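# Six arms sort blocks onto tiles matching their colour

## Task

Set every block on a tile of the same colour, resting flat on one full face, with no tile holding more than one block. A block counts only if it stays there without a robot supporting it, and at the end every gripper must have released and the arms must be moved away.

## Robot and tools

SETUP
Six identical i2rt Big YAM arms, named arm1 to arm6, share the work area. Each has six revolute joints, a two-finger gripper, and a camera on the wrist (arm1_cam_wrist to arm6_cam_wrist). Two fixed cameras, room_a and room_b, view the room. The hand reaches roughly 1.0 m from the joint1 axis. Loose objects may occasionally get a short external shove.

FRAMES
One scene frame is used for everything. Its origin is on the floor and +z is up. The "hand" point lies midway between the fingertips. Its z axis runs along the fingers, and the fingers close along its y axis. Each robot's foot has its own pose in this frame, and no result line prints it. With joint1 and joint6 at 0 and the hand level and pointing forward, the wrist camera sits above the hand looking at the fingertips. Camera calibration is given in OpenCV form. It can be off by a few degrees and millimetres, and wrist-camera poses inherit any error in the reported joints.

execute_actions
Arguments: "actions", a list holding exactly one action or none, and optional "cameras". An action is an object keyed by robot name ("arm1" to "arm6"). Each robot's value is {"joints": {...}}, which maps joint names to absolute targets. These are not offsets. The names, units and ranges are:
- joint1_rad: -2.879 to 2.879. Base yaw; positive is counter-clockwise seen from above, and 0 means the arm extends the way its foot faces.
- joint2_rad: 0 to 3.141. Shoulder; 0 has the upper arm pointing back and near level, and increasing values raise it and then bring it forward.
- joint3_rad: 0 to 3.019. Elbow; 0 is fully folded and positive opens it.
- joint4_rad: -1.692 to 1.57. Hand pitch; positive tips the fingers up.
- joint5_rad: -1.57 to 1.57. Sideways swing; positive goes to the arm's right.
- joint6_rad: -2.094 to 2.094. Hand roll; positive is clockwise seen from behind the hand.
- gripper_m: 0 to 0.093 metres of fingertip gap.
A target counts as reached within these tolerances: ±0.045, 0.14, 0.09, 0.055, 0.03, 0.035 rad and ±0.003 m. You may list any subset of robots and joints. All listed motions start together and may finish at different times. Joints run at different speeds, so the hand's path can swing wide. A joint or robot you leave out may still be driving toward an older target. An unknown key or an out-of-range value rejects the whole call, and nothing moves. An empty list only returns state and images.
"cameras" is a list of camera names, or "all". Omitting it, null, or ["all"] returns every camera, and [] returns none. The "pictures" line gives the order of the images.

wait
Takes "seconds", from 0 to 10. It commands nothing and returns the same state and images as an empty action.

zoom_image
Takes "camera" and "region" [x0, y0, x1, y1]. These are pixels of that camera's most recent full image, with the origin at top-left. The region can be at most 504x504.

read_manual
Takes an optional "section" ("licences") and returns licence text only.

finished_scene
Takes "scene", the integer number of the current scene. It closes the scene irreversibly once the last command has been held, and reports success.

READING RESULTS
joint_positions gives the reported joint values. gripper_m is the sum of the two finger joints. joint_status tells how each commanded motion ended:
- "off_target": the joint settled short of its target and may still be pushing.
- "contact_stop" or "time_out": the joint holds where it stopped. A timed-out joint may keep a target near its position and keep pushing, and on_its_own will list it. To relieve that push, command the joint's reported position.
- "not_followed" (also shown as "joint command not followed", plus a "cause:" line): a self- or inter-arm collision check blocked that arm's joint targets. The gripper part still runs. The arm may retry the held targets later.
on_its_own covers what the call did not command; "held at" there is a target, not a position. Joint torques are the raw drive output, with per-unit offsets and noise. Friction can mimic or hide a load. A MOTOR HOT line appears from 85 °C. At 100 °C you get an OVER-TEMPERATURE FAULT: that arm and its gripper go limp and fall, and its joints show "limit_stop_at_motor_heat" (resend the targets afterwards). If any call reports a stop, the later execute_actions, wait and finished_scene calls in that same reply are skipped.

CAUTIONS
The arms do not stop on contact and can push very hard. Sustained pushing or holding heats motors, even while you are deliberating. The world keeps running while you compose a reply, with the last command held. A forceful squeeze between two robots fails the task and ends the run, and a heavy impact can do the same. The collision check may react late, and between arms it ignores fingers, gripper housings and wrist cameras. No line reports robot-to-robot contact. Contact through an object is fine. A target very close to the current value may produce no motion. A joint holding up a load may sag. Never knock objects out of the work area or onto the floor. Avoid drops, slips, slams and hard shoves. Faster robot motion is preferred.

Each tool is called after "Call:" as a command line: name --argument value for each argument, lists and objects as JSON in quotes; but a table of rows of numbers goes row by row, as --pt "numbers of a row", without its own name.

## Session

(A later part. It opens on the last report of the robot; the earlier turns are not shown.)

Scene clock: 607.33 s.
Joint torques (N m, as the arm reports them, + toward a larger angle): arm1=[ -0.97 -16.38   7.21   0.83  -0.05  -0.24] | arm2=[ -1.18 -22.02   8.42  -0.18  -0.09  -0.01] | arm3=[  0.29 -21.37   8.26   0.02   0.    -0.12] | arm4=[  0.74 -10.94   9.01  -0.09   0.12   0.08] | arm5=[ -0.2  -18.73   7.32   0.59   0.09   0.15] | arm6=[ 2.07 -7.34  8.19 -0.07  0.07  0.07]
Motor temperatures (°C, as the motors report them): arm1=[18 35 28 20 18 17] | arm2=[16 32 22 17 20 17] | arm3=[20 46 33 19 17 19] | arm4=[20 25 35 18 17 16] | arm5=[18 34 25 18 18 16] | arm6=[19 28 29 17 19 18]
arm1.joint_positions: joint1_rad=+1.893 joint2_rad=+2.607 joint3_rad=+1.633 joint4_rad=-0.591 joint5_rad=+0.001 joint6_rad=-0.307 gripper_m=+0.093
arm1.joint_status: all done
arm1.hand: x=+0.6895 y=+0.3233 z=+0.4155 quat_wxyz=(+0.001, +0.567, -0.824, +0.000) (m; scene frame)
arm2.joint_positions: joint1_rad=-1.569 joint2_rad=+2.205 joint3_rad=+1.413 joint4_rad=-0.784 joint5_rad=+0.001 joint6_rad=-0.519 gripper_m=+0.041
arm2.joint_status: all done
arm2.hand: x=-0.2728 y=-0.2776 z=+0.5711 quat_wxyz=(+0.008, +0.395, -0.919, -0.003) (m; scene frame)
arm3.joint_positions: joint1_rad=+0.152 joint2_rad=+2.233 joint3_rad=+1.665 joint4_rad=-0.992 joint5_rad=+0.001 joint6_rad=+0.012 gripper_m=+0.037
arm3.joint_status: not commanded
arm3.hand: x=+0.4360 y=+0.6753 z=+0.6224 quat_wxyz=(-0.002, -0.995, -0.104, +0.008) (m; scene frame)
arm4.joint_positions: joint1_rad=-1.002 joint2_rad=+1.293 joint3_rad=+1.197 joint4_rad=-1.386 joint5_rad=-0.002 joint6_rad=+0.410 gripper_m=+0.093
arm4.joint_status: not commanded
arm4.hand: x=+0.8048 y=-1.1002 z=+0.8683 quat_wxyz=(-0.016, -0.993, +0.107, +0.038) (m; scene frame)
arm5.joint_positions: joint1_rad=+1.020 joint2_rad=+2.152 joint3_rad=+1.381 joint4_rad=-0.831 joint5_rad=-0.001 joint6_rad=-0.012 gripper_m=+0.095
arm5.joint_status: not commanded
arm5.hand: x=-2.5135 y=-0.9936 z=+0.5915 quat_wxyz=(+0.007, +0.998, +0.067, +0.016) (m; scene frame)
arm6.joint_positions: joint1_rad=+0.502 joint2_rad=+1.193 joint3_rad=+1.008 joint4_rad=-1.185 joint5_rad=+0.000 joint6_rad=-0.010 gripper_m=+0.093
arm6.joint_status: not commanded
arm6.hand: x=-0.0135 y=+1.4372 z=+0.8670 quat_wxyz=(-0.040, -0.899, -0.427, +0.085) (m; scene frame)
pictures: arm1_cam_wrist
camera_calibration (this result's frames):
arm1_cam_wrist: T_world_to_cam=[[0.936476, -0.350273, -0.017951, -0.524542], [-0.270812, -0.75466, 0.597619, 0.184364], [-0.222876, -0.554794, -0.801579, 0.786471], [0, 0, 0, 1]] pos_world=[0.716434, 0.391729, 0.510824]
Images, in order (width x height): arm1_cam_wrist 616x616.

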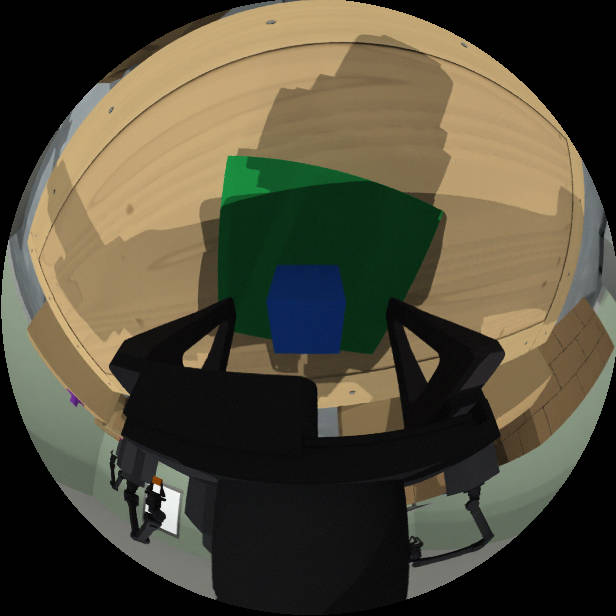

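Call:
execute_actions --actions '[{"arm1":{"joints":{"gripper_m":0.015}},"arm2":{"joints":{"joint1_rad":1.515,"joint2_rad":2.415,"joint3_rad":1.71,"joint4_rad":-0.835,"joint6_rad":0}}}]' --cameras '[]'

Call:
execute_actions --actions '[{"arm1":{"joints":{"joint2_rad":2.3,"joint3_rad":1.6,"joint4_rad":-0.88}},"arm2":{"joints":{"joint2_rad":2.625,"joint3_rad":1.80,"joint4_rad":-0.70}}}]' --cameras '["arm1_cam_wrist","arm2_cam_wrist"]'

Scene clock: 622.87 s.
Joint torques (N m, as the arm reports them, + toward a larger angle): arm1=[ -1.01 -16.44   7.2    0.85  -0.04  -0.23] | arm2=[ -3.43 -25.48   8.9   -0.08   0.03   0.23] | arm3=[  0.47 -21.11   8.26  -0.02  -0.02  -0.11] | arm4=[  0.71 -10.97   9.02  -0.07   0.12   0.08] | arm5=[ -0.19 -18.75   7.32   0.59   0.1    0.15] | arm6=[ 2.05 -7.3   8.19 -0.08  0.07  0.06]
Motor temperatures (°C, as the motors report them): arm1=[18 34 28 20 18 17] | arm2=[16 32 23 17 20 17] | arm3=[20 46 34 19 17 19] | arm4=[20 25 35 18 17 16] | arm5=[18 34 25 18 18 16] | arm6=[19 28 29 17 19 18]
arm1.joint_positions: joint1_rad=+1.893 joint2_rad=+2.607 joint3_rad=+1.633 joint4_rad=-0.591 joint5_rad=+0.001 joint6_rad=-0.307 gripper_m=+0.031
arm1.joint_status: gripper_m off_target (ended at +0.031, target +0.015)
arm1.hand: x=+0.6895 y=+0.3233 z=+0.4155 quat_wxyz=(+0.001, +0.567, -0.824, +0.000) (m; scene frame)
arm2.joint_positions: joint1_rad=+1.528 joint2_rad=+2.424 joint3_rad=+1.706 joint4_rad=-0.827 joint5_rad=-0.001 joint6_rad=-0.010 gripper_m=+0.041
arm2.joint_status: all done
arm2.hand: x=-1.4430 y=-0.5989 z=+0.5392 quat_wxyz=(+0.001, +0.992, +0.129, -0.019) (m; scene frame)
arm3.joint_positions: joint1_rad=+0.152 joint2_rad=+2.233 joint3_rad=+1.665 joint4_rad=-0.992 joint5_rad=+0.001 joint6_rad=+0.012 gripper_m=+0.037
arm3.joint_status: not commanded
arm3.hand: x=+0.4360 y=+0.6753 z=+0.6224 quat_wxyz=(-0.002, -0.995, -0.104, +0.008) (m; scene frame)
arm4.joint_positions: joint1_rad=-1.002 joint2_rad=+1.293 joint3_rad=+1.197 joint4_rad=-1.386 joint5_rad=-0.002 joint6_rad=+0.410 gripper_m=+0.093
arm4.joint_status: not commanded
arm4.hand: x=+0.8048 y=-1.1002 z=+0.8683 quat_wxyz=(-0.016, -0.993, +0.107, +0.038) (m; scene frame)
arm5.joint_positions: joint1_rad=+1.020 joint2_rad=+2.152 joint3_rad=+1.381 joint4_rad=-0.831 joint5_rad=-0.001 joint6_rad=-0.012 gripper_m=+0.095
arm5.joint_status: not commanded
arm5.hand: x=-2.5135 y=-0.9936 z=+0.5915 quat_wxyz=(+0.007, +0.998, +0.067, +0.016) (m; scene frame)
arm6.joint_positions: joint1_rad=+0.502 joint2_rad=+1.193 joint3_rad=+1.008 joint4_rad=-1.185 joint5_rad=+0.000 joint6_rad=-0.010 gripper_m=+0.093
arm6.joint_status: not commanded
arm6.hand: x=-0.0135 y=+1.4372 z=+0.8670 quat_wxyz=(-0.040, -0.899, -0.427, +0.085) (m; scene frame)
pictures: none
No camera images: the call's "cameras" was empty. Leave "cameras" out to get every camera's image.

Scene clock: 624.20 s.
Joint torques (N m, as the arm reports them, + toward a larger angle): arm1=[ -1.04 -16.81   8.49  -0.54  -0.05  -0.24] | arm2=[ -3.49 -26.69   9.64   0.33   0.03   0.25] | arm3=[  0.58 -21.41   8.25   0.03  -0.03  -0.11] | arm4=[  0.68 -10.93   9.03  -0.06   0.13   0.09] | arm5=[ -0.19 -18.7    7.32   0.59   0.1    0.15] | arm6=[ 2.15 -7.34  8.19 -0.09  0.07  0.06]
Motor temperatures (°C, as the motors report them): arm1=[18 34 28 20 18 17] | arm2=[16 32 23 17 20 17] | arm3=[20 46 34 19 17 19] | arm4=[20 25 35 18 17 16] | arm5=[18 34 25 18 18 16] | arm6=[19 28 29 17 19 18]
arm1.joint_positions: joint1_rad=+1.893 joint2_rad=+2.273 joint3_rad=+1.588 joint4_rad=-0.863 joint5_rad=+0.001 joint6_rad=-0.307 gripper_m=+0.031
arm1.joint_status: all done
arm1.hand: x=+0.7038 y=+0.3408 z=+0.6002 quat_wxyz=(-0.007, +0.567, -0.824, -0.002) (m; scene frame)
arm2.joint_positions: joint1_rad=+1.528 joint2_rad=+2.641 joint3_rad=+1.778 joint4_rad=-0.705 joint5_rad=-0.001 joint6_rad=-0.011 gripper_m=+0.041
arm2.joint_status: all done
arm2.hand: x=-1.4346 y=-0.5964 z=+0.4242 quat_wxyz=(+0.000, +0.992, +0.129, -0.007) (m; scene frame)
arm3.joint_positions: joint1_rad=+0.152 joint2_rad=+2.233 joint3_rad=+1.665 joint4_rad=-0.992 joint5_rad=+0.001 joint6_rad=+0.012 gripper_m=+0.037
arm3.joint_status: not commanded
arm3.hand: x=+0.4360 y=+0.6753 z=+0.6224 quat_wxyz=(-0.002, -0.995, -0.104, +0.008) (m; scene frame)
arm4.joint_positions: joint1_rad=-1.002 joint2_rad=+1.293 joint3_rad=+1.197 joint4_rad=-1.386 joint5_rad=-0.002 joint6_rad=+0.410 gripper_m=+0.093
arm4.joint_status: not commanded
arm4.hand: x=+0.8048 y=-1.1002 z=+0.8683 quat_wxyz=(-0.016, -0.993, +0.107, +0.038) (m; scene frame)
arm5.joint_positions: joint1_rad=+1.020 joint2_rad=+2.152 joint3_rad=+1.381 joint4_rad=-0.831 joint5_rad=-0.001 joint6_rad=-0.012 gripper_m=+0.095
arm5.joint_status: not commanded
arm5.hand: x=-2.5135 y=-0.9936 z=+0.5915 quat_wxyz=(+0.007, +0.998, +0.067, +0.016) (m; scene frame)
arm6.joint_positions: joint1_rad=+0.502 joint2_rad=+1.193 joint3_rad=+1.008 joint4_rad=-1.185 joint5_rad=+0.000 joint6_rad=-0.010 gripper_m=+0.093
arm6.joint_status: not commanded
arm6.hand: x=-0.0135 y=+1.4372 z=+0.8670 quat_wxyz=(-0.040, -0.899, -0.427, +0.085) (m; scene frame)
pictures: arm1_cam_wrist, arm2_cam_wrist
camera_calibration (this result's frames):
arm1_cam_wrist: T_world_to_cam=[[0.936627, -0.350091, -0.0128759, -0.531613], [-0.276867, -0.762245, 0.585088, 0.105452], [-0.214649, -0.544444, -0.810868, 0.943682], [0, 0, 0, 1]] pos_world=[0.72968, 0.408049, 0.696657]
arm2_cam_wrist: T_world_to_cam=[[-0.26007, 0.965574, 0.00550241, 0.197243], [0.779681, 0.206632, 0.591101, 0.997873], [0.569615, 0.158017, -0.806579, 1.38022], [0, 0, 0, 1]] pos_world=[-1.51292, -0.614745, 0.522331]
Images, in order (width x height): arm1_cam_wrist 616x616, arm2_cam_wrist 616x616.

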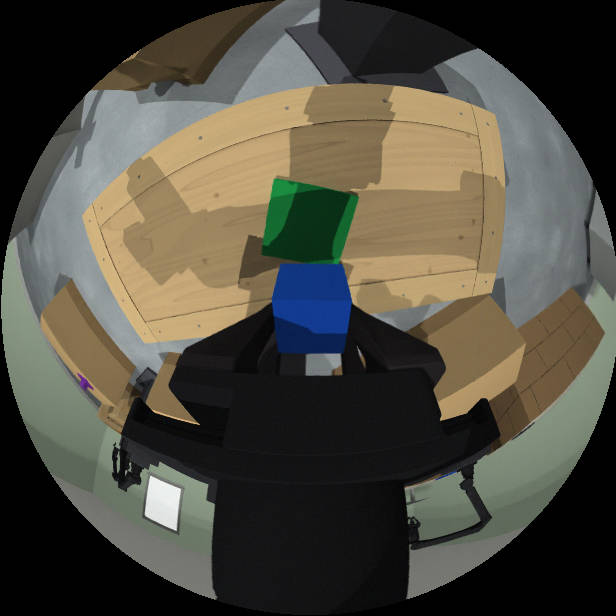

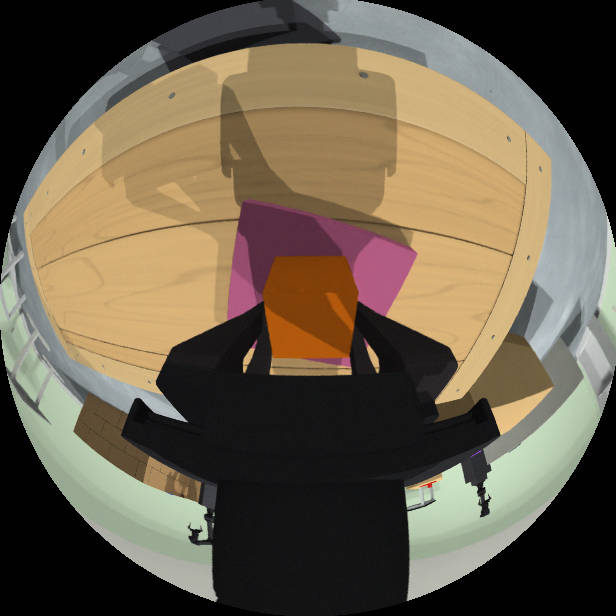

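Call:
execute_actions --actions '[{"arm1":{"joints":{"joint1_rad":0.43,"joint2_rad":2.66,"joint3_rad":2.15,"joint4_rad":-1.04,"joint6_rad":0}},"arm2":{"joints":{"joint2_rad":2.675}},"arm3":{"joints":{"joint1_rad":0.85,"joint2_rad":2.435,"joint3_rad":1.64,"joint4_rad":-0.745}}}]' --cameras '["arm1_cam_wrist","arm3_cam_wrist"]'

Scene clock: 649.73 s.
Joint torques (N m, as the arm reports them, + toward a larger angle): arm1=[ -0.82 -23.53   8.68  -0.46  -0.02   0.03] | arm2=[ -3.18 -22.71   9.45   0.35   0.03   0.26] | arm3=[  0.79 -23.98   6.     0.5    0.11  -0.11] | arm4=[  0.68 -10.94   9.02  -0.07   0.12   0.08] | arm5=[ -0.16 -18.71   7.31   0.6    0.1    0.15] | arm6=[ 2.06 -7.41  8.23 -0.11  0.06  0.06]
Motor temperatures (°C, as the motors report them): arm1=[18 35 29 20 18 17] | arm2=[16 34 24 17 20 17] | arm3=[20 47 33 19 17 19] | arm4=[20 24 35 18 17 16] | arm5=[18 34 25 18 18 16] | arm6=[19 27 29 17 19 18]
arm1.joint_positions: joint1_rad=+0.438 joint2_rad=+2.651 joint3_rad=+2.151 joint4_rad=-1.023 joint5_rad=+0.001 joint6_rad=-0.012 gripper_m=+0.031
arm1.joint_status: all done
arm1.hand: x=+0.9409 y=-0.5321 z=+0.5358 quat_wxyz=(-0.021, -0.269, -0.963, +0.010) (m; scene frame)
arm2.joint_positions: joint1_rad=+1.528 joint2_rad=+2.646 joint3_rad=+1.779 joint4_rad=-0.704 joint5_rad=-0.001 joint6_rad=-0.010 gripper_m=+0.041
arm2.joint_status: all done
arm2.hand: x=-1.4333 y=-0.5960 z=+0.4214 quat_wxyz=(+0.000, +0.992, +0.129, -0.006) (m; scene frame)
arm3.joint_positions: joint1_rad=+0.846 joint2_rad=+2.452 joint3_rad=+1.640 joint4_rad=-0.749 joint5_rad=-0.001 joint6_rad=+0.012 gripper_m=+0.037
arm3.joint_status: all done
arm3.hand: x=+0.6732 y=+0.3194 z=+0.4824 quat_wxyz=(-0.003, -0.900, -0.436, +0.007) (m; scene frame)
arm4.joint_positions: joint1_rad=-1.002 joint2_rad=+1.293 joint3_rad=+1.197 joint4_rad=-1.386 joint5_rad=-0.002 joint6_rad=+0.410 gripper_m=+0.093
arm4.joint_status: not commanded
arm4.hand: x=+0.8048 y=-1.1002 z=+0.8683 quat_wxyz=(-0.016, -0.993, +0.107, +0.038) (m; scene frame)
arm5.joint_positions: joint1_rad=+1.020 joint2_rad=+2.152 joint3_rad=+1.381 joint4_rad=-0.831 joint5_rad=-0.001 joint6_rad=-0.012 gripper_m=+0.095
arm5.joint_status: not commanded
arm5.hand: x=-2.5135 y=-0.9936 z=+0.5915 quat_wxyz=(+0.007, +0.998, +0.067, +0.016) (m; scene frame)
arm6.joint_positions: joint1_rad=+0.502 joint2_rad=+1.193 joint3_rad=+1.008 joint4_rad=-1.185 joint5_rad=+0.000 joint6_rad=-0.010 gripper_m=+0.093
arm6.joint_status: not commanded
arm6.hand: x=-0.0135 y=+1.4372 z=+0.8670 quat_wxyz=(-0.040, -0.899, -0.427, +0.085) (m; scene frame)
pictures: arm1_cam_wrist, arm3_cam_wrist
camera_calibration (this result's frames):
arm1_cam_wrist: T_world_to_cam=[[-0.510206, -0.860016, -0.00791128, 0.0271363], [-0.715188, 0.419141, 0.55931, 0.598277], [-0.477699, 0.291021, -0.828921, 1.16885], [0, 0, 0, 1]] pos_world=[1.00009, -0.567586, 0.634481]
arm3_cam_wrist: T_world_to_cam=[[-0.780999, 0.624421, -0.0117558, 0.334858], [0.505568, 0.64317, 0.575095, -0.818936], [0.366663, 0.443205, -0.818002, 0.128371], [0, 0, 0, 1]] pos_world=[0.628483, 0.260727, 0.57991]
Images, in order (width x height): arm1_cam_wrist 616x616, arm3_cam_wrist 616x616.

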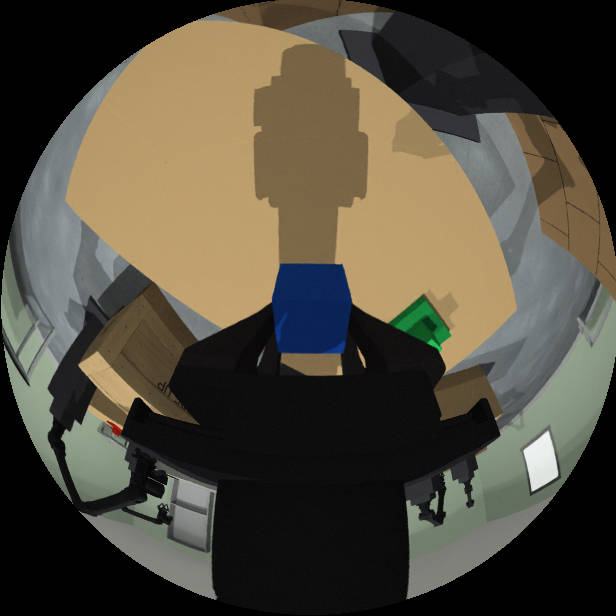

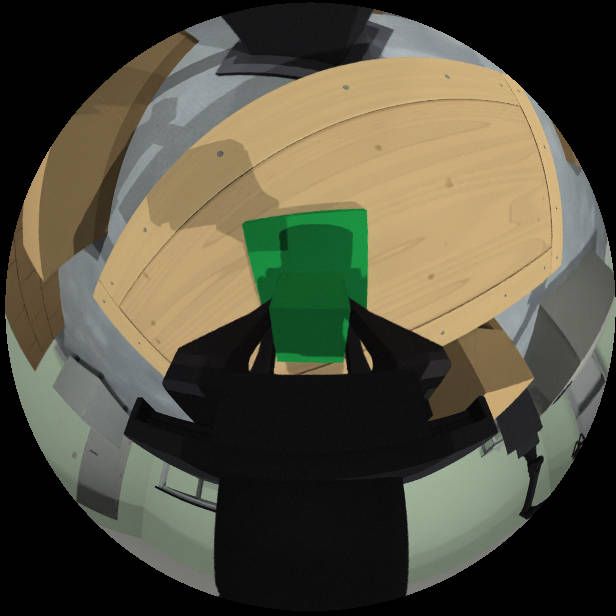

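Call:
execute_actions --actions '[{"arm1":{"joints":{"joint2_rad":2.87,"joint3_rad":2.265,"joint4_rad":-0.94}},"arm2":{"joints":{"joint2_rad":2.65,"gripper_m":0.093}},"arm3":{"joints":{"joint2_rad":2.565,"joint3_rad":1.69,"joint4_rad":-0.675,"joint6_rad":-0.12}}}]' --cameras '["arm3_cam_wrist"]'

Scene clock: 666.33 s.
Joint torques (N m, as the arm reports them, + toward a larger angle): arm1=[ -0.47 -22.71  10.09   0.49   0.03   0.01] | arm2=[ -3.31 -24.66   9.49   0.31   0.04   0.24] | arm3=[  0.72 -22.7    7.     0.46   0.1   -0.14] | arm4=[  0.68 -10.96   9.04  -0.07   0.12   0.08] | arm5=[ -0.2  -18.71   7.32   0.59   0.1    0.15] | arm6=[ 1.94 -7.37  8.19 -0.11  0.08  0.07]
Motor temperatures (°C, as the motors report them): arm1=[18 37 30 20 18 17] | arm2=[16 33 24 17 20 17] | arm3=[20 49 32 19 17 19] | arm4=[20 24 35 18 17 16] | arm5=[18 35 25 18 18 16] | arm6=[19 26 30 17 19 18]
arm1.joint_positions: joint1_rad=+0.438 joint2_rad=+2.867 joint3_rad=+2.239 joint4_rad=-0.950 joint5_rad=+0.000 joint6_rad=-0.010 gripper_m=+0.031
arm1.joint_status: all done
arm1.hand: x=+0.9207 y=-0.5207 z=+0.4128 quat_wxyz=(+0.006, -0.270, -0.963, +0.002) (m; scene frame)
arm2.joint_positions: joint1_rad=+1.528 joint2_rad=+2.647 joint3_rad=+1.779 joint4_rad=-0.704 joint5_rad=-0.001 joint6_rad=-0.010 gripper_m=+0.093
arm2.joint_status: all done
arm2.hand: x=-1.4329 y=-0.5959 z=+0.4207 quat_wxyz=(-0.001, +0.992, +0.128, -0.005) (m; scene frame)
arm3.joint_positions: joint1_rad=+0.846 joint2_rad=+2.568 joint3_rad=+1.668 joint4_rad=-0.680 joint5_rad=-0.001 joint6_rad=-0.105 gripper_m=+0.037
arm3.joint_status: all done
arm3.hand: x=+0.6790 y=+0.3271 z=+0.4207 quat_wxyz=(+0.001, -0.873, -0.488, -0.001) (m; scene frame)
arm4.joint_positions: joint1_rad=-1.002 joint2_rad=+1.293 joint3_rad=+1.197 joint4_rad=-1.386 joint5_rad=-0.002 joint6_rad=+0.410 gripper_m=+0.093
arm4.joint_status: not commanded
arm4.hand: x=+0.8048 y=-1.1002 z=+0.8683 quat_wxyz=(-0.016, -0.993, +0.107, +0.038) (m; scene frame)
arm5.joint_positions: joint1_rad=+1.020 joint2_rad=+2.152 joint3_rad=+1.381 joint4_rad=-0.831 joint5_rad=-0.001 joint6_rad=-0.012 gripper_m=+0.095
arm5.joint_status: not commanded
arm5.hand: x=-2.5135 y=-0.9936 z=+0.5915 quat_wxyz=(+0.007, +0.998, +0.067, +0.016) (m; scene frame)
arm6.joint_positions: joint1_rad=+0.502 joint2_rad=+1.193 joint3_rad=+1.008 joint4_rad=-1.185 joint5_rad=+0.000 joint6_rad=-0.010 gripper_m=+0.093
arm6.joint_status: not commanded
arm6.hand: x=-0.0135 y=+1.4372 z=+0.8670 quat_wxyz=(-0.040, -0.899, -0.427, +0.085) (m; scene frame)
pictures: arm3_cam_wrist
camera_calibration (this result's frames):
arm3_cam_wrist: T_world_to_cam=[[-0.848282, 0.529415, -0.011687, 0.410599], [0.421617, 0.688582, 0.589995, -0.75545], [0.320399, 0.495555, -0.807323, 0.0820684], [0, 0, 0, 1]] pos_world=[0.64052, 0.262143, 0.516766]
Images, in order (width x height): arm3_cam_wrist 616x616.

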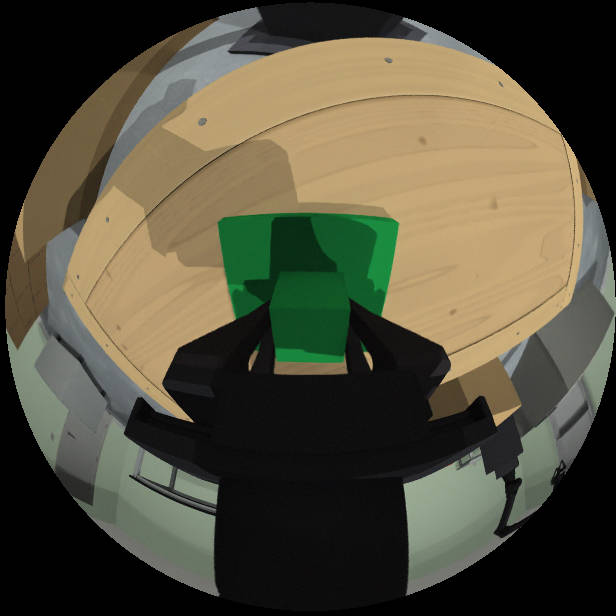

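Call:
execute_actions --actions '[{"arm1":{"joints":{"joint2_rad":2.915}},"arm2":{"joints":{"joint2_rad":2.38,"joint3_rad":1.69,"joint4_rad":-0.88}},"arm3":{"joints":{"joint2_rad":2.61}},"arm5":{"joints":{"joint1_rad":-0.3}}}]' --cameras '[]'

Scene clock: 673.43 s.
Joint torques (N m, as the arm reports them, + toward a larger angle): arm1=[ -1.07 -19.54  10.14   0.58   0.03   0.01] | arm2=[ -3.54 -24.9    9.39  -0.12   0.04   0.24] | arm3=[  0.71 -20.27   6.83   0.42   0.09  -0.14] | arm4=[  0.69 -11.01   9.03  -0.07   0.12   0.08] | arm5=[  0.71 -18.78   7.2    0.35  -0.02   0.13] | arm6=[ 1.93 -7.39  8.17 -0.09  0.05  0.06]
Motor temperatures (°C, as the motors report them): arm1=[18 37 30 20 18 17] | arm2=[16 33 24 17 20 17] | arm3=[20 49 32 19 17 19] | arm4=[20 24 36 18 17 16] | arm5=[18 35 25 18 18 16] | arm6=[19 26 30 17 19 18]
arm1.joint_positions: joint1_rad=+0.438 joint2_rad=+2.874 joint3_rad=+2.239 joint4_rad=-0.950 joint5_rad=+0.000 joint6_rad=-0.010 gripper_m=+0.031
arm1.joint_status: all done
arm1.hand: x=+0.9181 y=-0.5192 z=+0.4081 quat_wxyz=(+0.009, -0.270, -0.963, +0.001) (m; scene frame)
arm2.joint_positions: joint1_rad=+1.528 joint2_rad=+2.382 joint3_rad=+1.682 joint4_rad=-0.874 joint5_rad=-0.001 joint6_rad=-0.010 gripper_m=+0.093
arm2.joint_status: all done
arm2.hand: x=-1.4319 y=-0.5962 z=+0.5576 quat_wxyz=(-0.001, +0.992, +0.128, -0.004) (m; scene frame)
arm3.joint_positions: joint1_rad=+0.846 joint2_rad=+2.579 joint3_rad=+1.670 joint4_rad=-0.679 joint5_rad=-0.002 joint6_rad=-0.105 gripper_m=+0.037
arm3.joint_status: all done
arm3.hand: x=+0.6808 y=+0.3294 z=+0.4148 quat_wxyz=(+0.002, -0.873, -0.488, -0.005) (m; scene frame)
arm4.joint_positions: joint1_rad=-1.002 joint2_rad=+1.293 joint3_rad=+1.197 joint4_rad=-1.386 joint5_rad=-0.002 joint6_rad=+0.410 gripper_m=+0.093
arm4.joint_status: not commanded
arm4.hand: x=+0.8048 y=-1.1002 z=+0.8683 quat_wxyz=(-0.016, -0.993, +0.107, +0.038) (m; scene frame)
arm5.joint_positions: joint1_rad=-0.309 joint2_rad=+2.152 joint3_rad=+1.381 joint4_rad=-0.824 joint5_rad=+0.002 joint6_rad=-0.010 gripper_m=+0.095
arm5.joint_status: all done
arm5.hand: x=-2.1619 y=-0.4085 z=+0.5825 quat_wxyz=(+0.013, +0.826, -0.563, +0.015) (m; scene frame)
arm6.joint_positions: joint1_rad=+0.502 joint2_rad=+1.193 joint3_rad=+1.008 joint4_rad=-1.185 joint5_rad=+0.000 joint6_rad=-0.010 gripper_m=+0.093
arm6.joint_status: not commanded
arm6.hand: x=-0.0135 y=+1.4372 z=+0.8670 quat_wxyz=(-0.040, -0.899, -0.427, +0.085) (m; scene frame)
pictures: none
No camera images: the call's "cameras" was empty. Leave "cameras" out to get every camera's image.

Call:
execute_actions --actions '[{"arm1":{"joints":{"joint2_rad":2.88,"gripper_m":0.093}},"arm2":{"joints":{"joint1_rad":-1.857,"joint2_rad":2.36,"joint3_rad":1.465,"joint4_rad":-0.655,"joint6_rad":-0.51}},"arm3":{"joints":{"joint2_rad":2.585,"gripper_m":0.093}},"arm5":{"joints":{"joint1_rad":-1.71,"joint2_rad":2.38,"joint3_rad":1.64,"joint4_rad":-0.80}}}]' --cameras '["arm2_cam_wrist","arm5_cam_wrist"]'

Scene clock: 695.70 s.
Joint torques (N m, as the arm reports them, + toward a larger angle): arm1=[ -0.78 -22.31  10.15   0.58  -0.05   0.01] | arm2=[ -0.87 -23.34   6.04   0.02  -0.01  -0.01] | arm3=[  0.96 -22.48   6.82   0.33   0.09  -0.14] | arm4=[  0.65 -10.91   9.02  -0.07   0.12   0.08] | arm5=[  0.38 -20.93   6.62   0.32  -0.01   0.12] | arm6=[ 2.01 -7.28  8.2  -0.12  0.06  0.06]
Motor temperatures (°C, as the motors report them): arm1=[18 37 32 20 18 17] | arm2=[16 33 24 17 20 17] | arm3=[20 48 32 19 17 19] | arm4=[20 24 36 18 17 16] | arm5=[18 35 25 18 18 16] | arm6=[19 26 30 17 19 18]
arm1.joint_positions: joint1_rad=+0.435 joint2_rad=+2.874 joint3_rad=+2.239 joint4_rad=-0.950 joint5_rad=+0.002 joint6_rad=-0.010 gripper_m=+0.093
arm1.joint_status: all done
arm1.hand: x=+0.9169 y=-0.5210 z=+0.4081 quat_wxyz=(+0.009, -0.271, -0.963, +0.002) (m; scene frame)
arm2.joint_positions: joint1_rad=-1.867 joint2_rad=+2.365 joint3_rad=+1.475 joint4_rad=-0.652 joint5_rad=-0.001 joint6_rad=-0.499 gripper_m=+0.093
arm2.joint_status: all done
arm2.hand: x=-0.2303 y=-0.4445 z=+0.4982 quat_wxyz=(-0.008, +0.244, -0.970, +0.002) (m; scene frame)
arm3.joint_positions: joint1_rad=+0.846 joint2_rad=+2.579 joint3_rad=+1.670 joint4_rad=-0.679 joint5_rad=-0.002 joint6_rad=-0.106 gripper_m=+0.093
arm3.joint_status: all done
arm3.hand: x=+0.6808 y=+0.3294 z=+0.4148 quat_wxyz=(+0.002, -0.873, -0.488, -0.005) (m; scene frame)
arm4.joint_positions: joint1_rad=-1.002 joint2_rad=+1.293 joint3_rad=+1.197 joint4_rad=-1.386 joint5_rad=-0.002 joint6_rad=+0.410 gripper_m=+0.093
arm4.joint_status: not commanded
arm4.hand: x=+0.8048 y=-1.1002 z=+0.8683 quat_wxyz=(-0.016, -0.993, +0.107, +0.038) (m; scene frame)
arm5.joint_positions: joint1_rad=-1.718 joint2_rad=+2.388 joint3_rad=+1.639 joint4_rad=-0.795 joint5_rad=+0.002 joint6_rad=-0.009 gripper_m=+0.095
arm5.joint_status: all done
arm5.hand: x=-1.4191 y=-0.6119 z=+0.5226 quat_wxyz=(-0.011, +0.264, -0.964, +0.005) (m; scene frame)
arm6.joint_positions: joint1_rad=+0.502 joint2_rad=+1.193 joint3_rad=+1.008 joint4_rad=-1.185 joint5_rad=+0.000 joint6_rad=-0.010 gripper_m=+0.093
arm6.joint_status: not commanded
arm6.hand: x=-0.0135 y=+1.4372 z=+0.8670 quat_wxyz=(-0.040, -0.899, -0.427, +0.085) (m; scene frame)
pictures: arm2_cam_wrist, arm5_cam_wrist
camera_calibration (this result's frames):
arm2_cam_wrist: T_world_to_cam=[[0.477791, -0.878412, 0.0104204, -0.288776], [-0.712272, -0.380425, 0.589869, -0.620151], [-0.514184, -0.289256, -0.807432, 0.281839], [0, 0, 0, 1]] pos_world=[-0.158825, -0.408061, 0.596383]
arm5_cam_wrist: T_world_to_cam=[[0.50215, -0.864464, 0.0233943, 0.175793], [-0.715706, -0.400251, 0.572332, -1.55407], [-0.485397, -0.30414, -0.819688, -0.323064], [0, 0, 0, 1]] pos_world=[-1.35735, -0.568309, 0.62052]
Images, in order (width x height): arm2_cam_wrist 616x616, arm5_cam_wrist 616x616.

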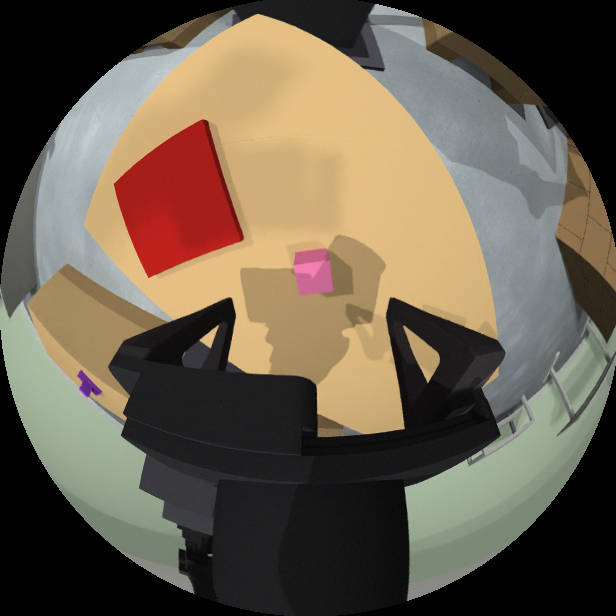

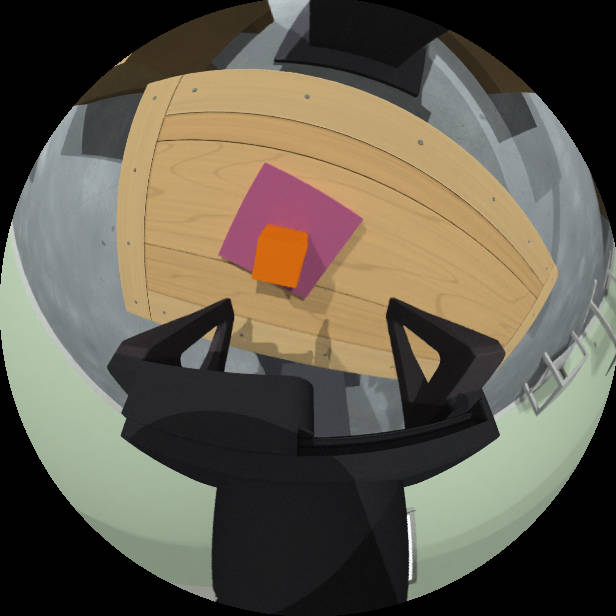

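Call:
execute_actions --actions '[{"arm1":{"joints":{"joint2_rad":2.65,"joint3_rad":2.14,"joint4_rad":-1.06}},"arm2":{"joints":{"joint1_rad":-1.903,"joint2_rad":2.545,"joint3_rad":1.525,"joint4_rad":-0.51,"joint6_rad":-0.62}},"arm3":{"joints":{"joint2_rad":2.3,"joint3_rad":1.63,"joint4_rad":-0.9}},"arm4":{"joints":{"joint1_rad":-1.5,"joint6_rad":0}},"arm5":{"joints":{"joint1_rad":-1.663,"joint2_rad":2.582,"joint3_rad":1.72,"joint4_rad":-0.672,"joint6_rad":0.23}}}]' --cameras '["arm2_cam_wrist","arm5_cam_wrist","arm3_cam_wrist"]'

Scene clock: 716.23 s.
Joint torques (N m, as the arm reports them, + toward a larger angle): arm1=[ -0.69 -20.42   8.86  -0.42  -0.05   0.01] | arm2=[ -2.94 -23.79   7.2    0.33  -0.11  -0.02] | arm3=[  0.96 -20.7    7.51   0.1    0.08  -0.12] | arm4=[  0.2  -11.     9.03  -0.08  -0.03  -0.08] | arm5=[ -0.47 -21.64   6.65   0.62   0.18   0.15] | arm6=[ 2.12 -7.31  8.19 -0.11  0.06  0.07]
Motor temperatures (°C, as the motors report them): arm1=[18 39 32 20 18 17] | arm2=[16 33 23 17 20 17] | arm3=[20 49 32 19 17 19] | arm4=[20 24 36 18 17 16] | arm5=[18 36 25 18 18 16] | arm6=[19 25 30 17 19 18]
arm1.joint_positions: joint1_rad=+0.435 joint2_rad=+2.630 joint3_rad=+2.138 joint4_rad=-1.047 joint5_rad=+0.002 joint6_rad=-0.010 gripper_m=+0.093
arm1.joint_status: all done
arm1.hand: x=+0.9354 y=-0.5314 z=+0.5456 quat_wxyz=(-0.013, -0.271, -0.962, +0.008) (m; scene frame)
arm2.joint_positions: joint1_rad=-1.894 joint2_rad=+2.557 joint3_rad=+1.510 joint4_rad=-0.518 joint5_rad=+0.002 joint6_rad=-0.609 gripper_m=+0.093
arm2.joint_status: all done
arm2.hand: x=-0.2512 y=-0.4599 z=+0.3998 quat_wxyz=(+0.003, +0.284, -0.959, +0.000) (m; scene frame)
arm3.joint_positions: joint1_rad=+0.846 joint2_rad=+2.280 joint3_rad=+1.619 joint4_rad=-0.892 joint5_rad=-0.002 joint6_rad=-0.106 gripper_m=+0.093
arm3.joint_status: all done
arm3.hand: x=+0.6714 y=+0.3167 z=+0.5803 quat_wxyz=(-0.005, -0.873, -0.488, +0.011) (m; scene frame)
arm4.joint_positions: joint1_rad=-1.499 joint2_rad=+1.293 joint3_rad=+1.197 joint4_rad=-1.386 joint5_rad=+0.000 joint6_rad=+0.012 gripper_m=+0.093
arm4.joint_status: all done
arm4.hand: x=+0.8147 y=-0.9108 z=+0.8676 quat_wxyz=(+0.005, -0.987, +0.155, +0.040) (m; scene frame)
arm5.joint_positions: joint1_rad=-1.660 joint2_rad=+2.596 joint3_rad=+1.705 joint4_rad=-0.678 joint5_rad=-0.002 joint6_rad=+0.218 gripper_m=+0.095
arm5.joint_status: all done
arm5.hand: x=-1.4464 y=-0.5870 z=+0.4141 quat_wxyz=(+0.001, +0.182, -0.983, +0.007) (m; scene frame)
arm6.joint_positions: joint1_rad=+0.502 joint2_rad=+1.193 joint3_rad=+1.008 joint4_rad=-1.185 joint5_rad=+0.000 joint6_rad=-0.010 gripper_m=+0.093
arm6.joint_status: not commanded
arm6.hand: x=-0.0135 y=+1.4372 z=+0.8670 quat_wxyz=(-0.040, -0.899, -0.427, +0.085) (m; scene frame)
pictures: arm2_cam_wrist, arm3_cam_wrist, arm5_cam_wrist
camera_calibration (this result's frames):
arm2_cam_wrist: T_world_to_cam=[[0.549238, -0.835665, 0.00102632, -0.249929], [-0.664557, -0.436033, 0.606827, -0.603232], [-0.506657, -0.333975, -0.794833, 0.16354], [0, 0, 0, 1]] pos_world=[-0.180753, -0.417267, 0.496301]
arm3_cam_wrist: T_world_to_cam=[[-0.84888, 0.528502, -0.00938516, 0.410849], [0.430455, 0.701483, 0.568006, -0.836501], [0.306776, 0.478129, -0.822971, 0.242282], [0, 0, 0, 1]] pos_world=[0.634511, 0.253815, 0.678384]
arm5_cam_wrist: T_world_to_cam=[[0.350156, -0.936481, 0.0198781, -0.0471176], [-0.759868, -0.271582, 0.59063, -1.49744], [-0.547715, -0.221917, -0.806698, -0.464874], [0, 0, 0, 1]] pos_world=[-1.37597, -0.553966, 0.510355]
Images, in order (width x height): arm2_cam_wrist 616x616, arm3_cam_wrist 616x616, arm5_cam_wrist 616x616.

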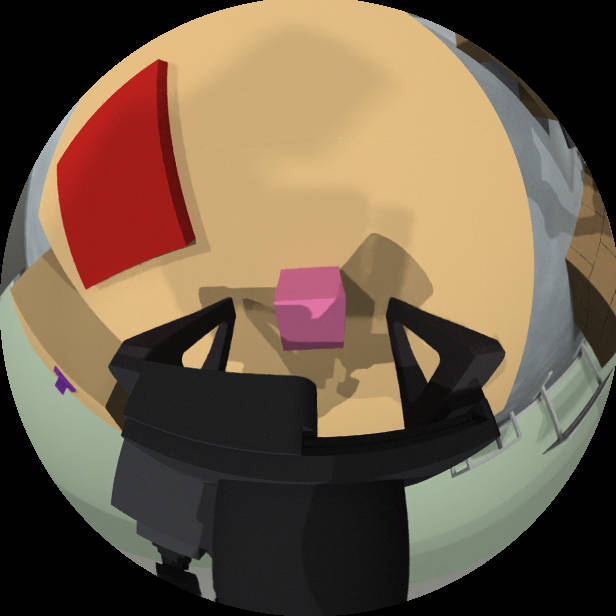

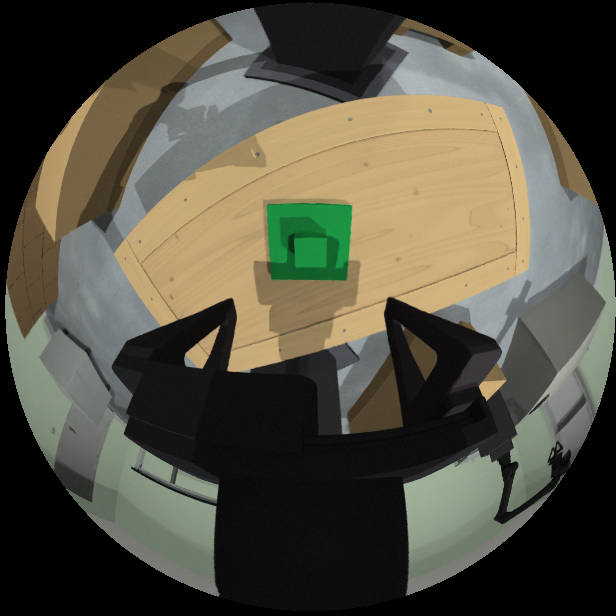

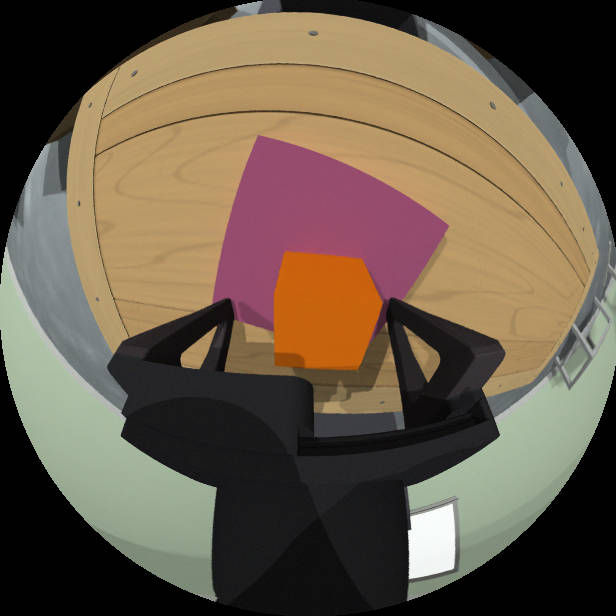

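Call:
execute_actions --actions '[{"arm1":{"joints":{"joint1_rad":1.3,"joint2_rad":1.6,"joint3_rad":1.2,"joint4_rad":-1.1}},"arm2":{"joints":{"gripper_m":0.015}},"arm3":{"joints":{"joint1_rad":0.2,"joint2_rad":1.3,"joint3_rad":1.0,"joint4_rad":-1.2}},"arm4":{"joints":{"joint1_rad":-2.28,"joint2_rad":2.22,"joint3_rad":1.425,"joint4_rad":-0.74,"joint6_rad":-0.53}},"arm5":{"joints":{"gripper_m":0.02}}}]' --cameras '["arm4_cam_wrist"]'

Scene clock: 728.47 s.
Joint torques (N m, as the arm reports them, + toward a larger angle): arm1=[ -0.81 -12.88   8.4   -0.28   0.09   0.01] | arm2=[ -2.85 -24.27   7.24   0.37  -0.09  -0.01] | arm3=[ 0.62 -9.45  7.82  0.28 -0.07 -0.12] | arm4=[  0.24 -23.36   7.57   0.83  -0.15  -0.1 ] | arm5=[ -0.43 -21.76   6.67   0.63   0.15   0.15] | arm6=[ 2.03 -7.47  8.17 -0.07  0.05  0.07]
Motor temperatures (°C, as the motors report them): arm1=[18 38 31 20 18 17] | arm2=[16 33 23 17 20 17] | arm3=[20 49 32 19 17 19] | arm4=[20 24 36 18 17 16] | arm5=[18 37 25 18 18 16] | arm6=[19 25 30 17 19 18]
arm1.joint_positions: joint1_rad=+1.304 joint2_rad=+1.610 joint3_rad=+1.208 joint4_rad=-1.086 joint5_rad=-0.002 joint6_rad=-0.010 gripper_m=+0.093
arm1.joint_status: all done
arm1.hand: x=+0.7723 y=+0.0028 z=+0.8251 quat_wxyz=(-0.038, +0.159, -0.987, -0.005) (m; scene frame)
arm2.joint_positions: joint1_rad=-1.894 joint2_rad=+2.557 joint3_rad=+1.510 joint4_rad=-0.518 joint5_rad=+0.001 joint6_rad=-0.610 gripper_m=+0.031
arm2.joint_status: gripper_m off_target (ended at +0.031, target +0.015)
arm2.hand: x=-0.2512 y=-0.4598 z=+0.3998 quat_wxyz=(+0.003, +0.285, -0.959, +0.000) (m; scene frame)
arm3.joint_positions: joint1_rad=+0.200 joint2_rad=+1.302 joint3_rad=+1.006 joint4_rad=-1.195 joint5_rad=+0.002 joint6_rad=-0.107 gripper_m=+0.093
arm3.joint_status: all done
arm3.hand: x=+0.6962 y=+0.7161 z=+0.8421 quat_wxyz=(-0.004, -0.982, -0.186, +0.043) (m; scene frame)
arm4.joint_positions: joint1_rad=-2.283 joint2_rad=+2.225 joint3_rad=+1.404 joint4_rad=-0.755 joint5_rad=+0.002 joint6_rad=-0.519 gripper_m=+0.093
arm4.joint_status: all done
arm4.hand: x=+0.9210 y=-0.5267 z=+0.4991 quat_wxyz=(-0.002, -0.960, +0.279, -0.006) (m; scene frame)
arm5.joint_positions: joint1_rad=-1.660 joint2_rad=+2.596 joint3_rad=+1.705 joint4_rad=-0.678 joint5_rad=-0.001 joint6_rad=+0.218 gripper_m=+0.042
arm5.joint_status: gripper_m off_target (ended at +0.042, target +0.020)
arm5.hand: x=-1.4463 y=-0.5871 z=+0.4141 quat_wxyz=(+0.001, +0.182, -0.983, +0.007) (m; scene frame)
arm6.joint_positions: joint1_rad=+0.502 joint2_rad=+1.193 joint3_rad=+1.008 joint4_rad=-1.185 joint5_rad=+0.000 joint6_rad=-0.010 gripper_m=+0.093
arm6.joint_status: not commanded
arm6.hand: x=-0.0135 y=+1.4372 z=+0.8670 quat_wxyz=(-0.040, -0.899, -0.427, +0.085) (m; scene frame)
pictures: arm4_cam_wrist
camera_calibration (this result's frames):
arm4_cam_wrist: T_world_to_cam=[[0.53972, 0.84182, -0.00640189, -0.0558376], [0.672275, -0.426416, 0.605158, -1.1394], [0.506704, -0.330919, -0.79608, -0.121364], [0, 0, 0, 1]] pos_world=[0.857624, -0.479016, 0.592545]
Images, in order (width x height): arm4_cam_wrist 616x616.

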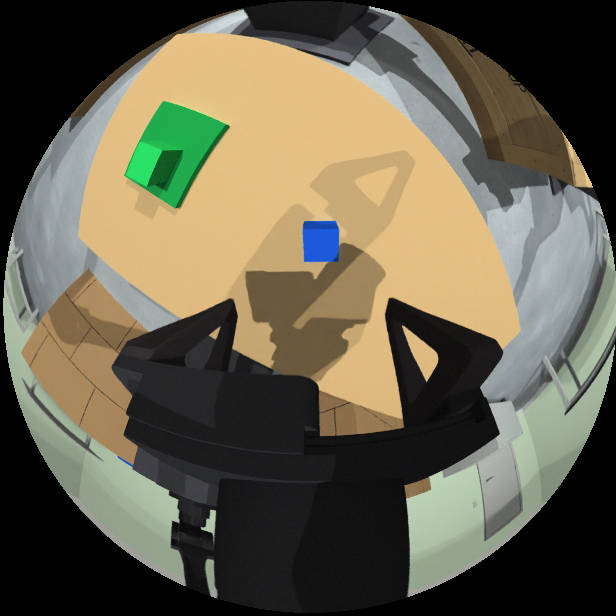

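Call:
execute_actions --actions '[{"arm2":{"joints":{"joint2_rad":2.27,"joint3_rad":1.48,"joint4_rad":-0.78}},"arm4":{"joints":{"joint1_rad":-2.31,"joint2_rad":2.44,"joint3_rad":1.50,"joint4_rad":-0.597}},"arm5":{"joints":{"joint2_rad":2.36,"joint3_rad":1.64,"joint4_rad":-0.85}}}]' --cameras '["arm4_cam_wrist"]'

Scene clock: 741.33 s.
Joint torques (N m, as the arm reports them, + toward a larger angle): arm1=[ -0.65 -12.88   8.42  -0.29   0.09   0.01] | arm2=[ -2.69 -22.71   8.42  -0.14  -0.1    0.  ] | arm3=[ 0.41 -9.57  7.7   0.27 -0.06 -0.12] | arm4=[ -0.58 -24.74   6.23   0.6   -0.14  -0.09] | arm5=[ -0.43 -19.89   7.89   0.17   0.15   0.15] | arm6=[ 2.   -7.34  8.16 -0.08  0.06  0.07]
Motor temperatures (°C, as the motors report them): arm1=[18 36 31 20 18 17] | arm2=[16 33 23 17 20 17] | arm3=[20 45 33 19 17 19] | arm4=[20 26 35 18 17 16] | arm5=[18 37 25 18 18 16] | arm6=[19 25 30 17 19 18]
arm1.joint_positions: joint1_rad=+1.304 joint2_rad=+1.610 joint3_rad=+1.208 joint4_rad=-1.086 joint5_rad=-0.002 joint6_rad=-0.010 gripper_m=+0.093
arm1.joint_status: not commanded
arm1.hand: x=+0.7723 y=+0.0028 z=+0.8251 quat_wxyz=(-0.038, +0.159, -0.987, -0.005) (m; scene frame)
arm2.joint_positions: joint1_rad=-1.894 joint2_rad=+2.275 joint3_rad=+1.472 joint4_rad=-0.774 joint5_rad=+0.001 joint6_rad=-0.610 gripper_m=+0.031
arm2.joint_status: all done
arm2.hand: x=-0.2344 y=-0.4604 z=+0.5479 quat_wxyz=(+0.009, +0.285, -0.959, -0.002) (m; scene frame)
arm3.joint_positions: joint1_rad=+0.200 joint2_rad=+1.302 joint3_rad=+1.006 joint4_rad=-1.195 joint5_rad=+0.002 joint6_rad=-0.107 gripper_m=+0.093
arm3.joint_status: not commanded
arm3.hand: x=+0.6962 y=+0.7161 z=+0.8421 quat_wxyz=(-0.004, -0.982, -0.186, +0.043) (m; scene frame)
arm4.joint_positions: joint1_rad=-2.305 joint2_rad=+2.450 joint3_rad=+1.485 joint4_rad=-0.609 joint5_rad=+0.002 joint6_rad=-0.519 gripper_m=+0.093
arm4.joint_status: all done
arm4.hand: x=+0.9290 y=-0.5140 z=+0.3946 quat_wxyz=(-0.001, -0.957, +0.289, -0.005) (m; scene frame)
arm5.joint_positions: joint1_rad=-1.660 joint2_rad=+2.358 joint3_rad=+1.621 joint4_rad=-0.842 joint5_rad=-0.001 joint6_rad=+0.218 gripper_m=+0.042
arm5.joint_status: all done
arm5.hand: x=-1.4483 y=-0.5864 z=+0.5353 quat_wxyz=(+0.005, +0.182, -0.983, +0.009) (m; scene frame)
arm6.joint_positions: joint1_rad=+0.502 joint2_rad=+1.193 joint3_rad=+1.008 joint4_rad=-1.185 joint5_rad=+0.000 joint6_rad=-0.010 gripper_m=+0.093
arm6.joint_status: not commanded
arm6.hand: x=-0.0135 y=+1.4372 z=+0.8670 quat_wxyz=(-0.040, -0.899, -0.427, +0.085) (m; scene frame)
pictures: arm4_cam_wrist
camera_calibration (this result's frames):
arm4_cam_wrist: T_world_to_cam=[[0.557566, 0.830117, -0.00511666, -0.0946814], [0.663585, -0.441991, 0.603572, -1.07544], [0.498774, -0.339926, -0.797292, -0.201235], [0, 0, 0, 1]] pos_world=[0.866808, -0.465143, 0.488177]
Images, in order (width x height): arm4_cam_wrist 616x616.

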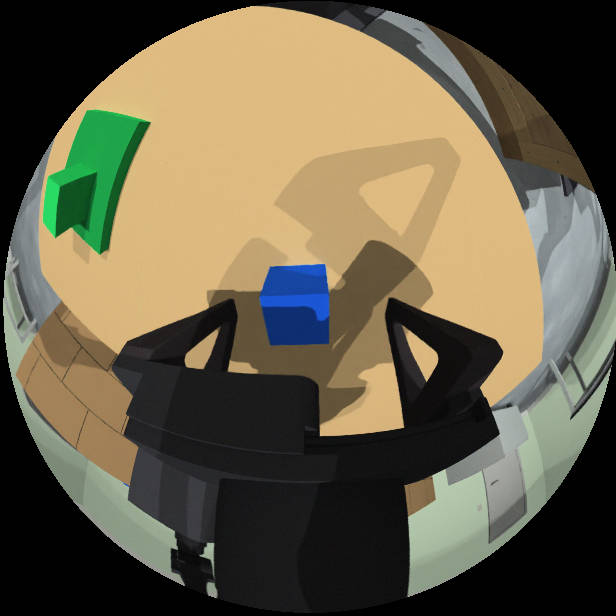

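Call:
execute_actions --actions '[{"arm2":{"joints":{"joint1_rad":1.512,"joint2_rad":2.43,"joint3_rad":1.69,"joint4_rad":-0.83,"joint6_rad":0.47}},"arm4":{"joints":{"gripper_m":0.015}},"arm5":{"joints":{"joint1_rad":1.045,"joint2_rad":2.325,"joint3_rad":1.425,"joint4_rad":-0.645,"joint6_rad":0.72}}}]' --cameras '["arm2_cam_wrist","arm5_cam_wrist"]'

Scene clock: 754.40 s.
Joint torques (N m, as the arm reports them, + toward a larger angle): arm1=[ -0.61 -12.81   8.4   -0.28   0.09   0.01] | arm2=[ -3.5  -25.22   8.5   -0.1    0.07   0.24] | arm3=[ 0.45 -9.43  7.73  0.32 -0.05 -0.11] | arm4=[ -0.31 -24.88   6.27   0.62  -0.11  -0.09] | arm5=[ -0.36 -19.19   5.48   0.37   0.22   0.15] | arm6=[ 2.04 -7.29  8.18 -0.09  0.06  0.07]
Motor temperatures (°C, as the motors report them): arm1=[18 35 31 20 18 17] | arm2=[16 33 23 17 20 17] | arm3=[20 43 33 19 17 19] | arm4=[20 27 34 18 17 16] | arm5=[18 37 25 18 18 16] | arm6=[19 25 30 17 19 18]
arm1.joint_positions: joint1_rad=+1.304 joint2_rad=+1.610 joint3_rad=+1.208 joint4_rad=-1.086 joint5_rad=-0.002 joint6_rad=-0.010 gripper_m=+0.093
arm1.joint_status: not commanded
arm1.hand: x=+0.7723 y=+0.0028 z=+0.8251 quat_wxyz=(-0.038, +0.159, -0.987, -0.005) (m; scene frame)
arm2.joint_positions: joint1_rad=+1.525 joint2_rad=+2.439 joint3_rad=+1.687 joint4_rad=-0.823 joint5_rad=-0.001 joint6_rad=+0.460 gripper_m=+0.031
arm2.joint_status: all done
arm2.hand: x=-1.4308 y=-0.5939 z=+0.5242 quat_wxyz=(+0.000, +0.994, -0.107, -0.004) (m; scene frame)
arm3.joint_positions: joint1_rad=+0.200 joint2_rad=+1.302 joint3_rad=+1.006 joint4_rad=-1.195 joint5_rad=+0.002 joint6_rad=-0.107 gripper_m=+0.093
arm3.joint_status: not commanded
arm3.hand: x=+0.6962 y=+0.7161 z=+0.8421 quat_wxyz=(-0.004, -0.982, -0.186, +0.043) (m; scene frame)
arm4.joint_positions: joint1_rad=-2.305 joint2_rad=+2.450 joint3_rad=+1.485 joint4_rad=-0.608 joint5_rad=+0.001 joint6_rad=-0.520 gripper_m=+0.032
arm4.joint_status: gripper_m off_target (ended at +0.032, target +0.015)
arm4.hand: x=+0.9289 y=-0.5140 z=+0.3946 quat_wxyz=(-0.002, -0.957, +0.289, -0.005) (m; scene frame)
arm5.joint_positions: joint1_rad=+1.054 joint2_rad=+2.333 joint3_rad=+1.426 joint4_rad=-0.642 joint5_rad=-0.002 joint6_rad=+0.707 gripper_m=+0.042
arm5.joint_status: all done
arm5.hand: x=-2.5312 y=-1.0175 z=+0.5053 quat_wxyz=(+0.013, +0.962, -0.272, -0.007) (m; scene frame)
arm6.joint_positions: joint1_rad=+0.502 joint2_rad=+1.193 joint3_rad=+1.008 joint4_rad=-1.185 joint5_rad=+0.000 joint6_rad=-0.010 gripper_m=+0.093
arm6.joint_status: not commanded
arm6.hand: x=-0.0135 y=+1.4372 z=+0.8670 quat_wxyz=(-0.040, -0.899, -0.427, +0.085) (m; scene frame)
pictures: arm2_cam_wrist, arm5_cam_wrist
camera_calibration (this result's frames):
arm2_cam_wrist: T_world_to_cam=[[0.208374, 0.978046, 0.00255131, 0.874514], [0.784942, -0.168788, 0.596135, 0.717256], [0.583478, -0.122216, -0.80288, 1.30975], [0, 0, 0, 1]] pos_world=[-1.50944, -0.574178, 0.621762]
arm5_cam_wrist: T_world_to_cam=[[0.530028, 0.847689, -0.0222045, 2.21966], [0.695964, -0.419901, 0.58251, 1.04563], [0.484464, -0.3242, -0.81252, 1.43051], [0, 0, 0, 1]] pos_world=[-2.59723, -0.978752, 0.602522]
Images, in order (width x height): arm2_cam_wrist 616x616, arm5_cam_wrist 616x616.

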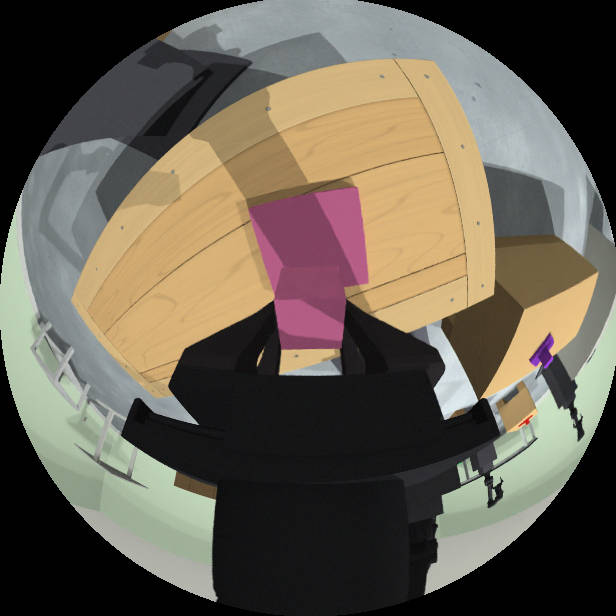

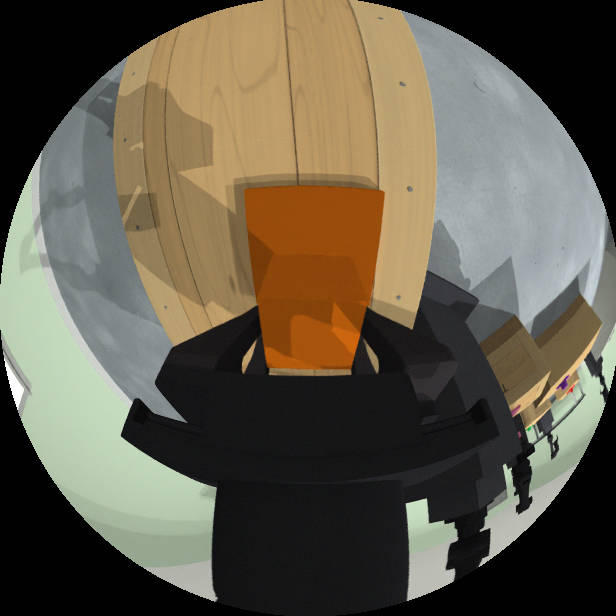

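Call:
execute_actions --actions '[{"arm2":{"joints":{"joint2_rad":2.63,"joint3_rad":1.795,"joint4_rad":-0.70,"joint6_rad":0.30}},"arm4":{"joints":{"joint2_rad":1.9,"joint3_rad":1.66,"joint4_rad":-1.33}},"arm5":{"joints":{"joint2_rad":2.512,"joint3_rad":1.52,"joint4_rad":-0.545}}}]' --cameras '[]'

Scene clock: 784.27 s.
Joint torques (N m, as the arm reports them, + toward a larger angle): arm1=[ -0.63 -12.84   8.42  -0.28   0.09   0.01] | arm2=[ -3.5  -26.68   9.61   0.32   0.04  -0.01] | arm3=[ 0.91 -9.55  7.62  0.3  -0.05 -0.09] | arm4=[ -0.32 -22.57   9.28  -0.26  -0.11  -0.09] | arm5=[ -0.24 -20.31   5.85   0.56   0.2    0.15] | arm6=[ 2.05 -7.35  8.18 -0.08  0.06  0.07]
Motor temperatures (°C, as the motors report them): arm1=[18 34 31 20 18 17] | arm2=[16 34 24 17 20 17] | arm3=[20 41 33 19 17 19] | arm4=[20 28 34 18 17 16] | arm5=[18 37 24 18 18 16] | arm6=[19 24 31 17 19 18]
arm1.joint_positions: joint1_rad=+1.304 joint2_rad=+1.610 joint3_rad=+1.208 joint4_rad=-1.086 joint5_rad=-0.002 joint6_rad=-0.010 gripper_m=+0.093
arm1.joint_status: not commanded
arm1.hand: x=+0.7723 y=+0.0028 z=+0.8251 quat_wxyz=(-0.038, +0.159, -0.987, -0.005) (m; scene frame)
arm2.joint_positions: joint1_rad=+1.525 joint2_rad=+2.646 joint3_rad=+1.772 joint4_rad=-0.705 joint5_rad=-0.001 joint6_rad=+0.311 gripper_m=+0.031
arm2.joint_status: all done
arm2.hand: x=-1.4297 y=-0.5932 z=+0.4193 quat_wxyz=(-0.001, +0.999, -0.033, -0.002) (m; scene frame)
arm3.joint_positions: joint1_rad=+0.200 joint2_rad=+1.302 joint3_rad=+1.006 joint4_rad=-1.195 joint5_rad=+0.002 joint6_rad=-0.107 gripper_m=+0.093
arm3.joint_status: not commanded
arm3.hand: x=+0.6962 y=+0.7161 z=+0.8421 quat_wxyz=(-0.004, -0.982, -0.186, +0.043) (m; scene frame)
arm4.joint_positions: joint1_rad=-2.305 joint2_rad=+1.910 joint3_rad=+1.648 joint4_rad=-1.317 joint5_rad=+0.001 joint6_rad=-0.520 gripper_m=+0.032
arm4.joint_status: all done
arm4.hand: x=+0.9242 y=-0.5079 z=+0.7550 quat_wxyz=(-0.004, -0.957, +0.289, -0.007) (m; scene frame)
arm5.joint_positions: joint1_rad=+1.054 joint2_rad=+2.529 joint3_rad=+1.505 joint4_rad=-0.549 joint5_rad=-0.002 joint6_rad=+0.708 gripper_m=+0.042
arm5.joint_status: all done
arm5.hand: x=-2.5261 y=-1.0176 z=+0.4144 quat_wxyz=(+0.008, +0.962, -0.273, +0.004) (m; scene frame)
arm6.joint_positions: joint1_rad=+0.502 joint2_rad=+1.193 joint3_rad=+1.008 joint4_rad=-1.185 joint5_rad=+0.000 joint6_rad=-0.010 gripper_m=+0.093
arm6.joint_status: not commanded
arm6.hand: x=-0.0135 y=+1.4372 z=+0.8670 quat_wxyz=(-0.040, -0.899, -0.427, +0.085) (m; scene frame)
pictures: none
No camera images: the call's "cameras" was empty. Leave "cameras" out to get every camera's image.


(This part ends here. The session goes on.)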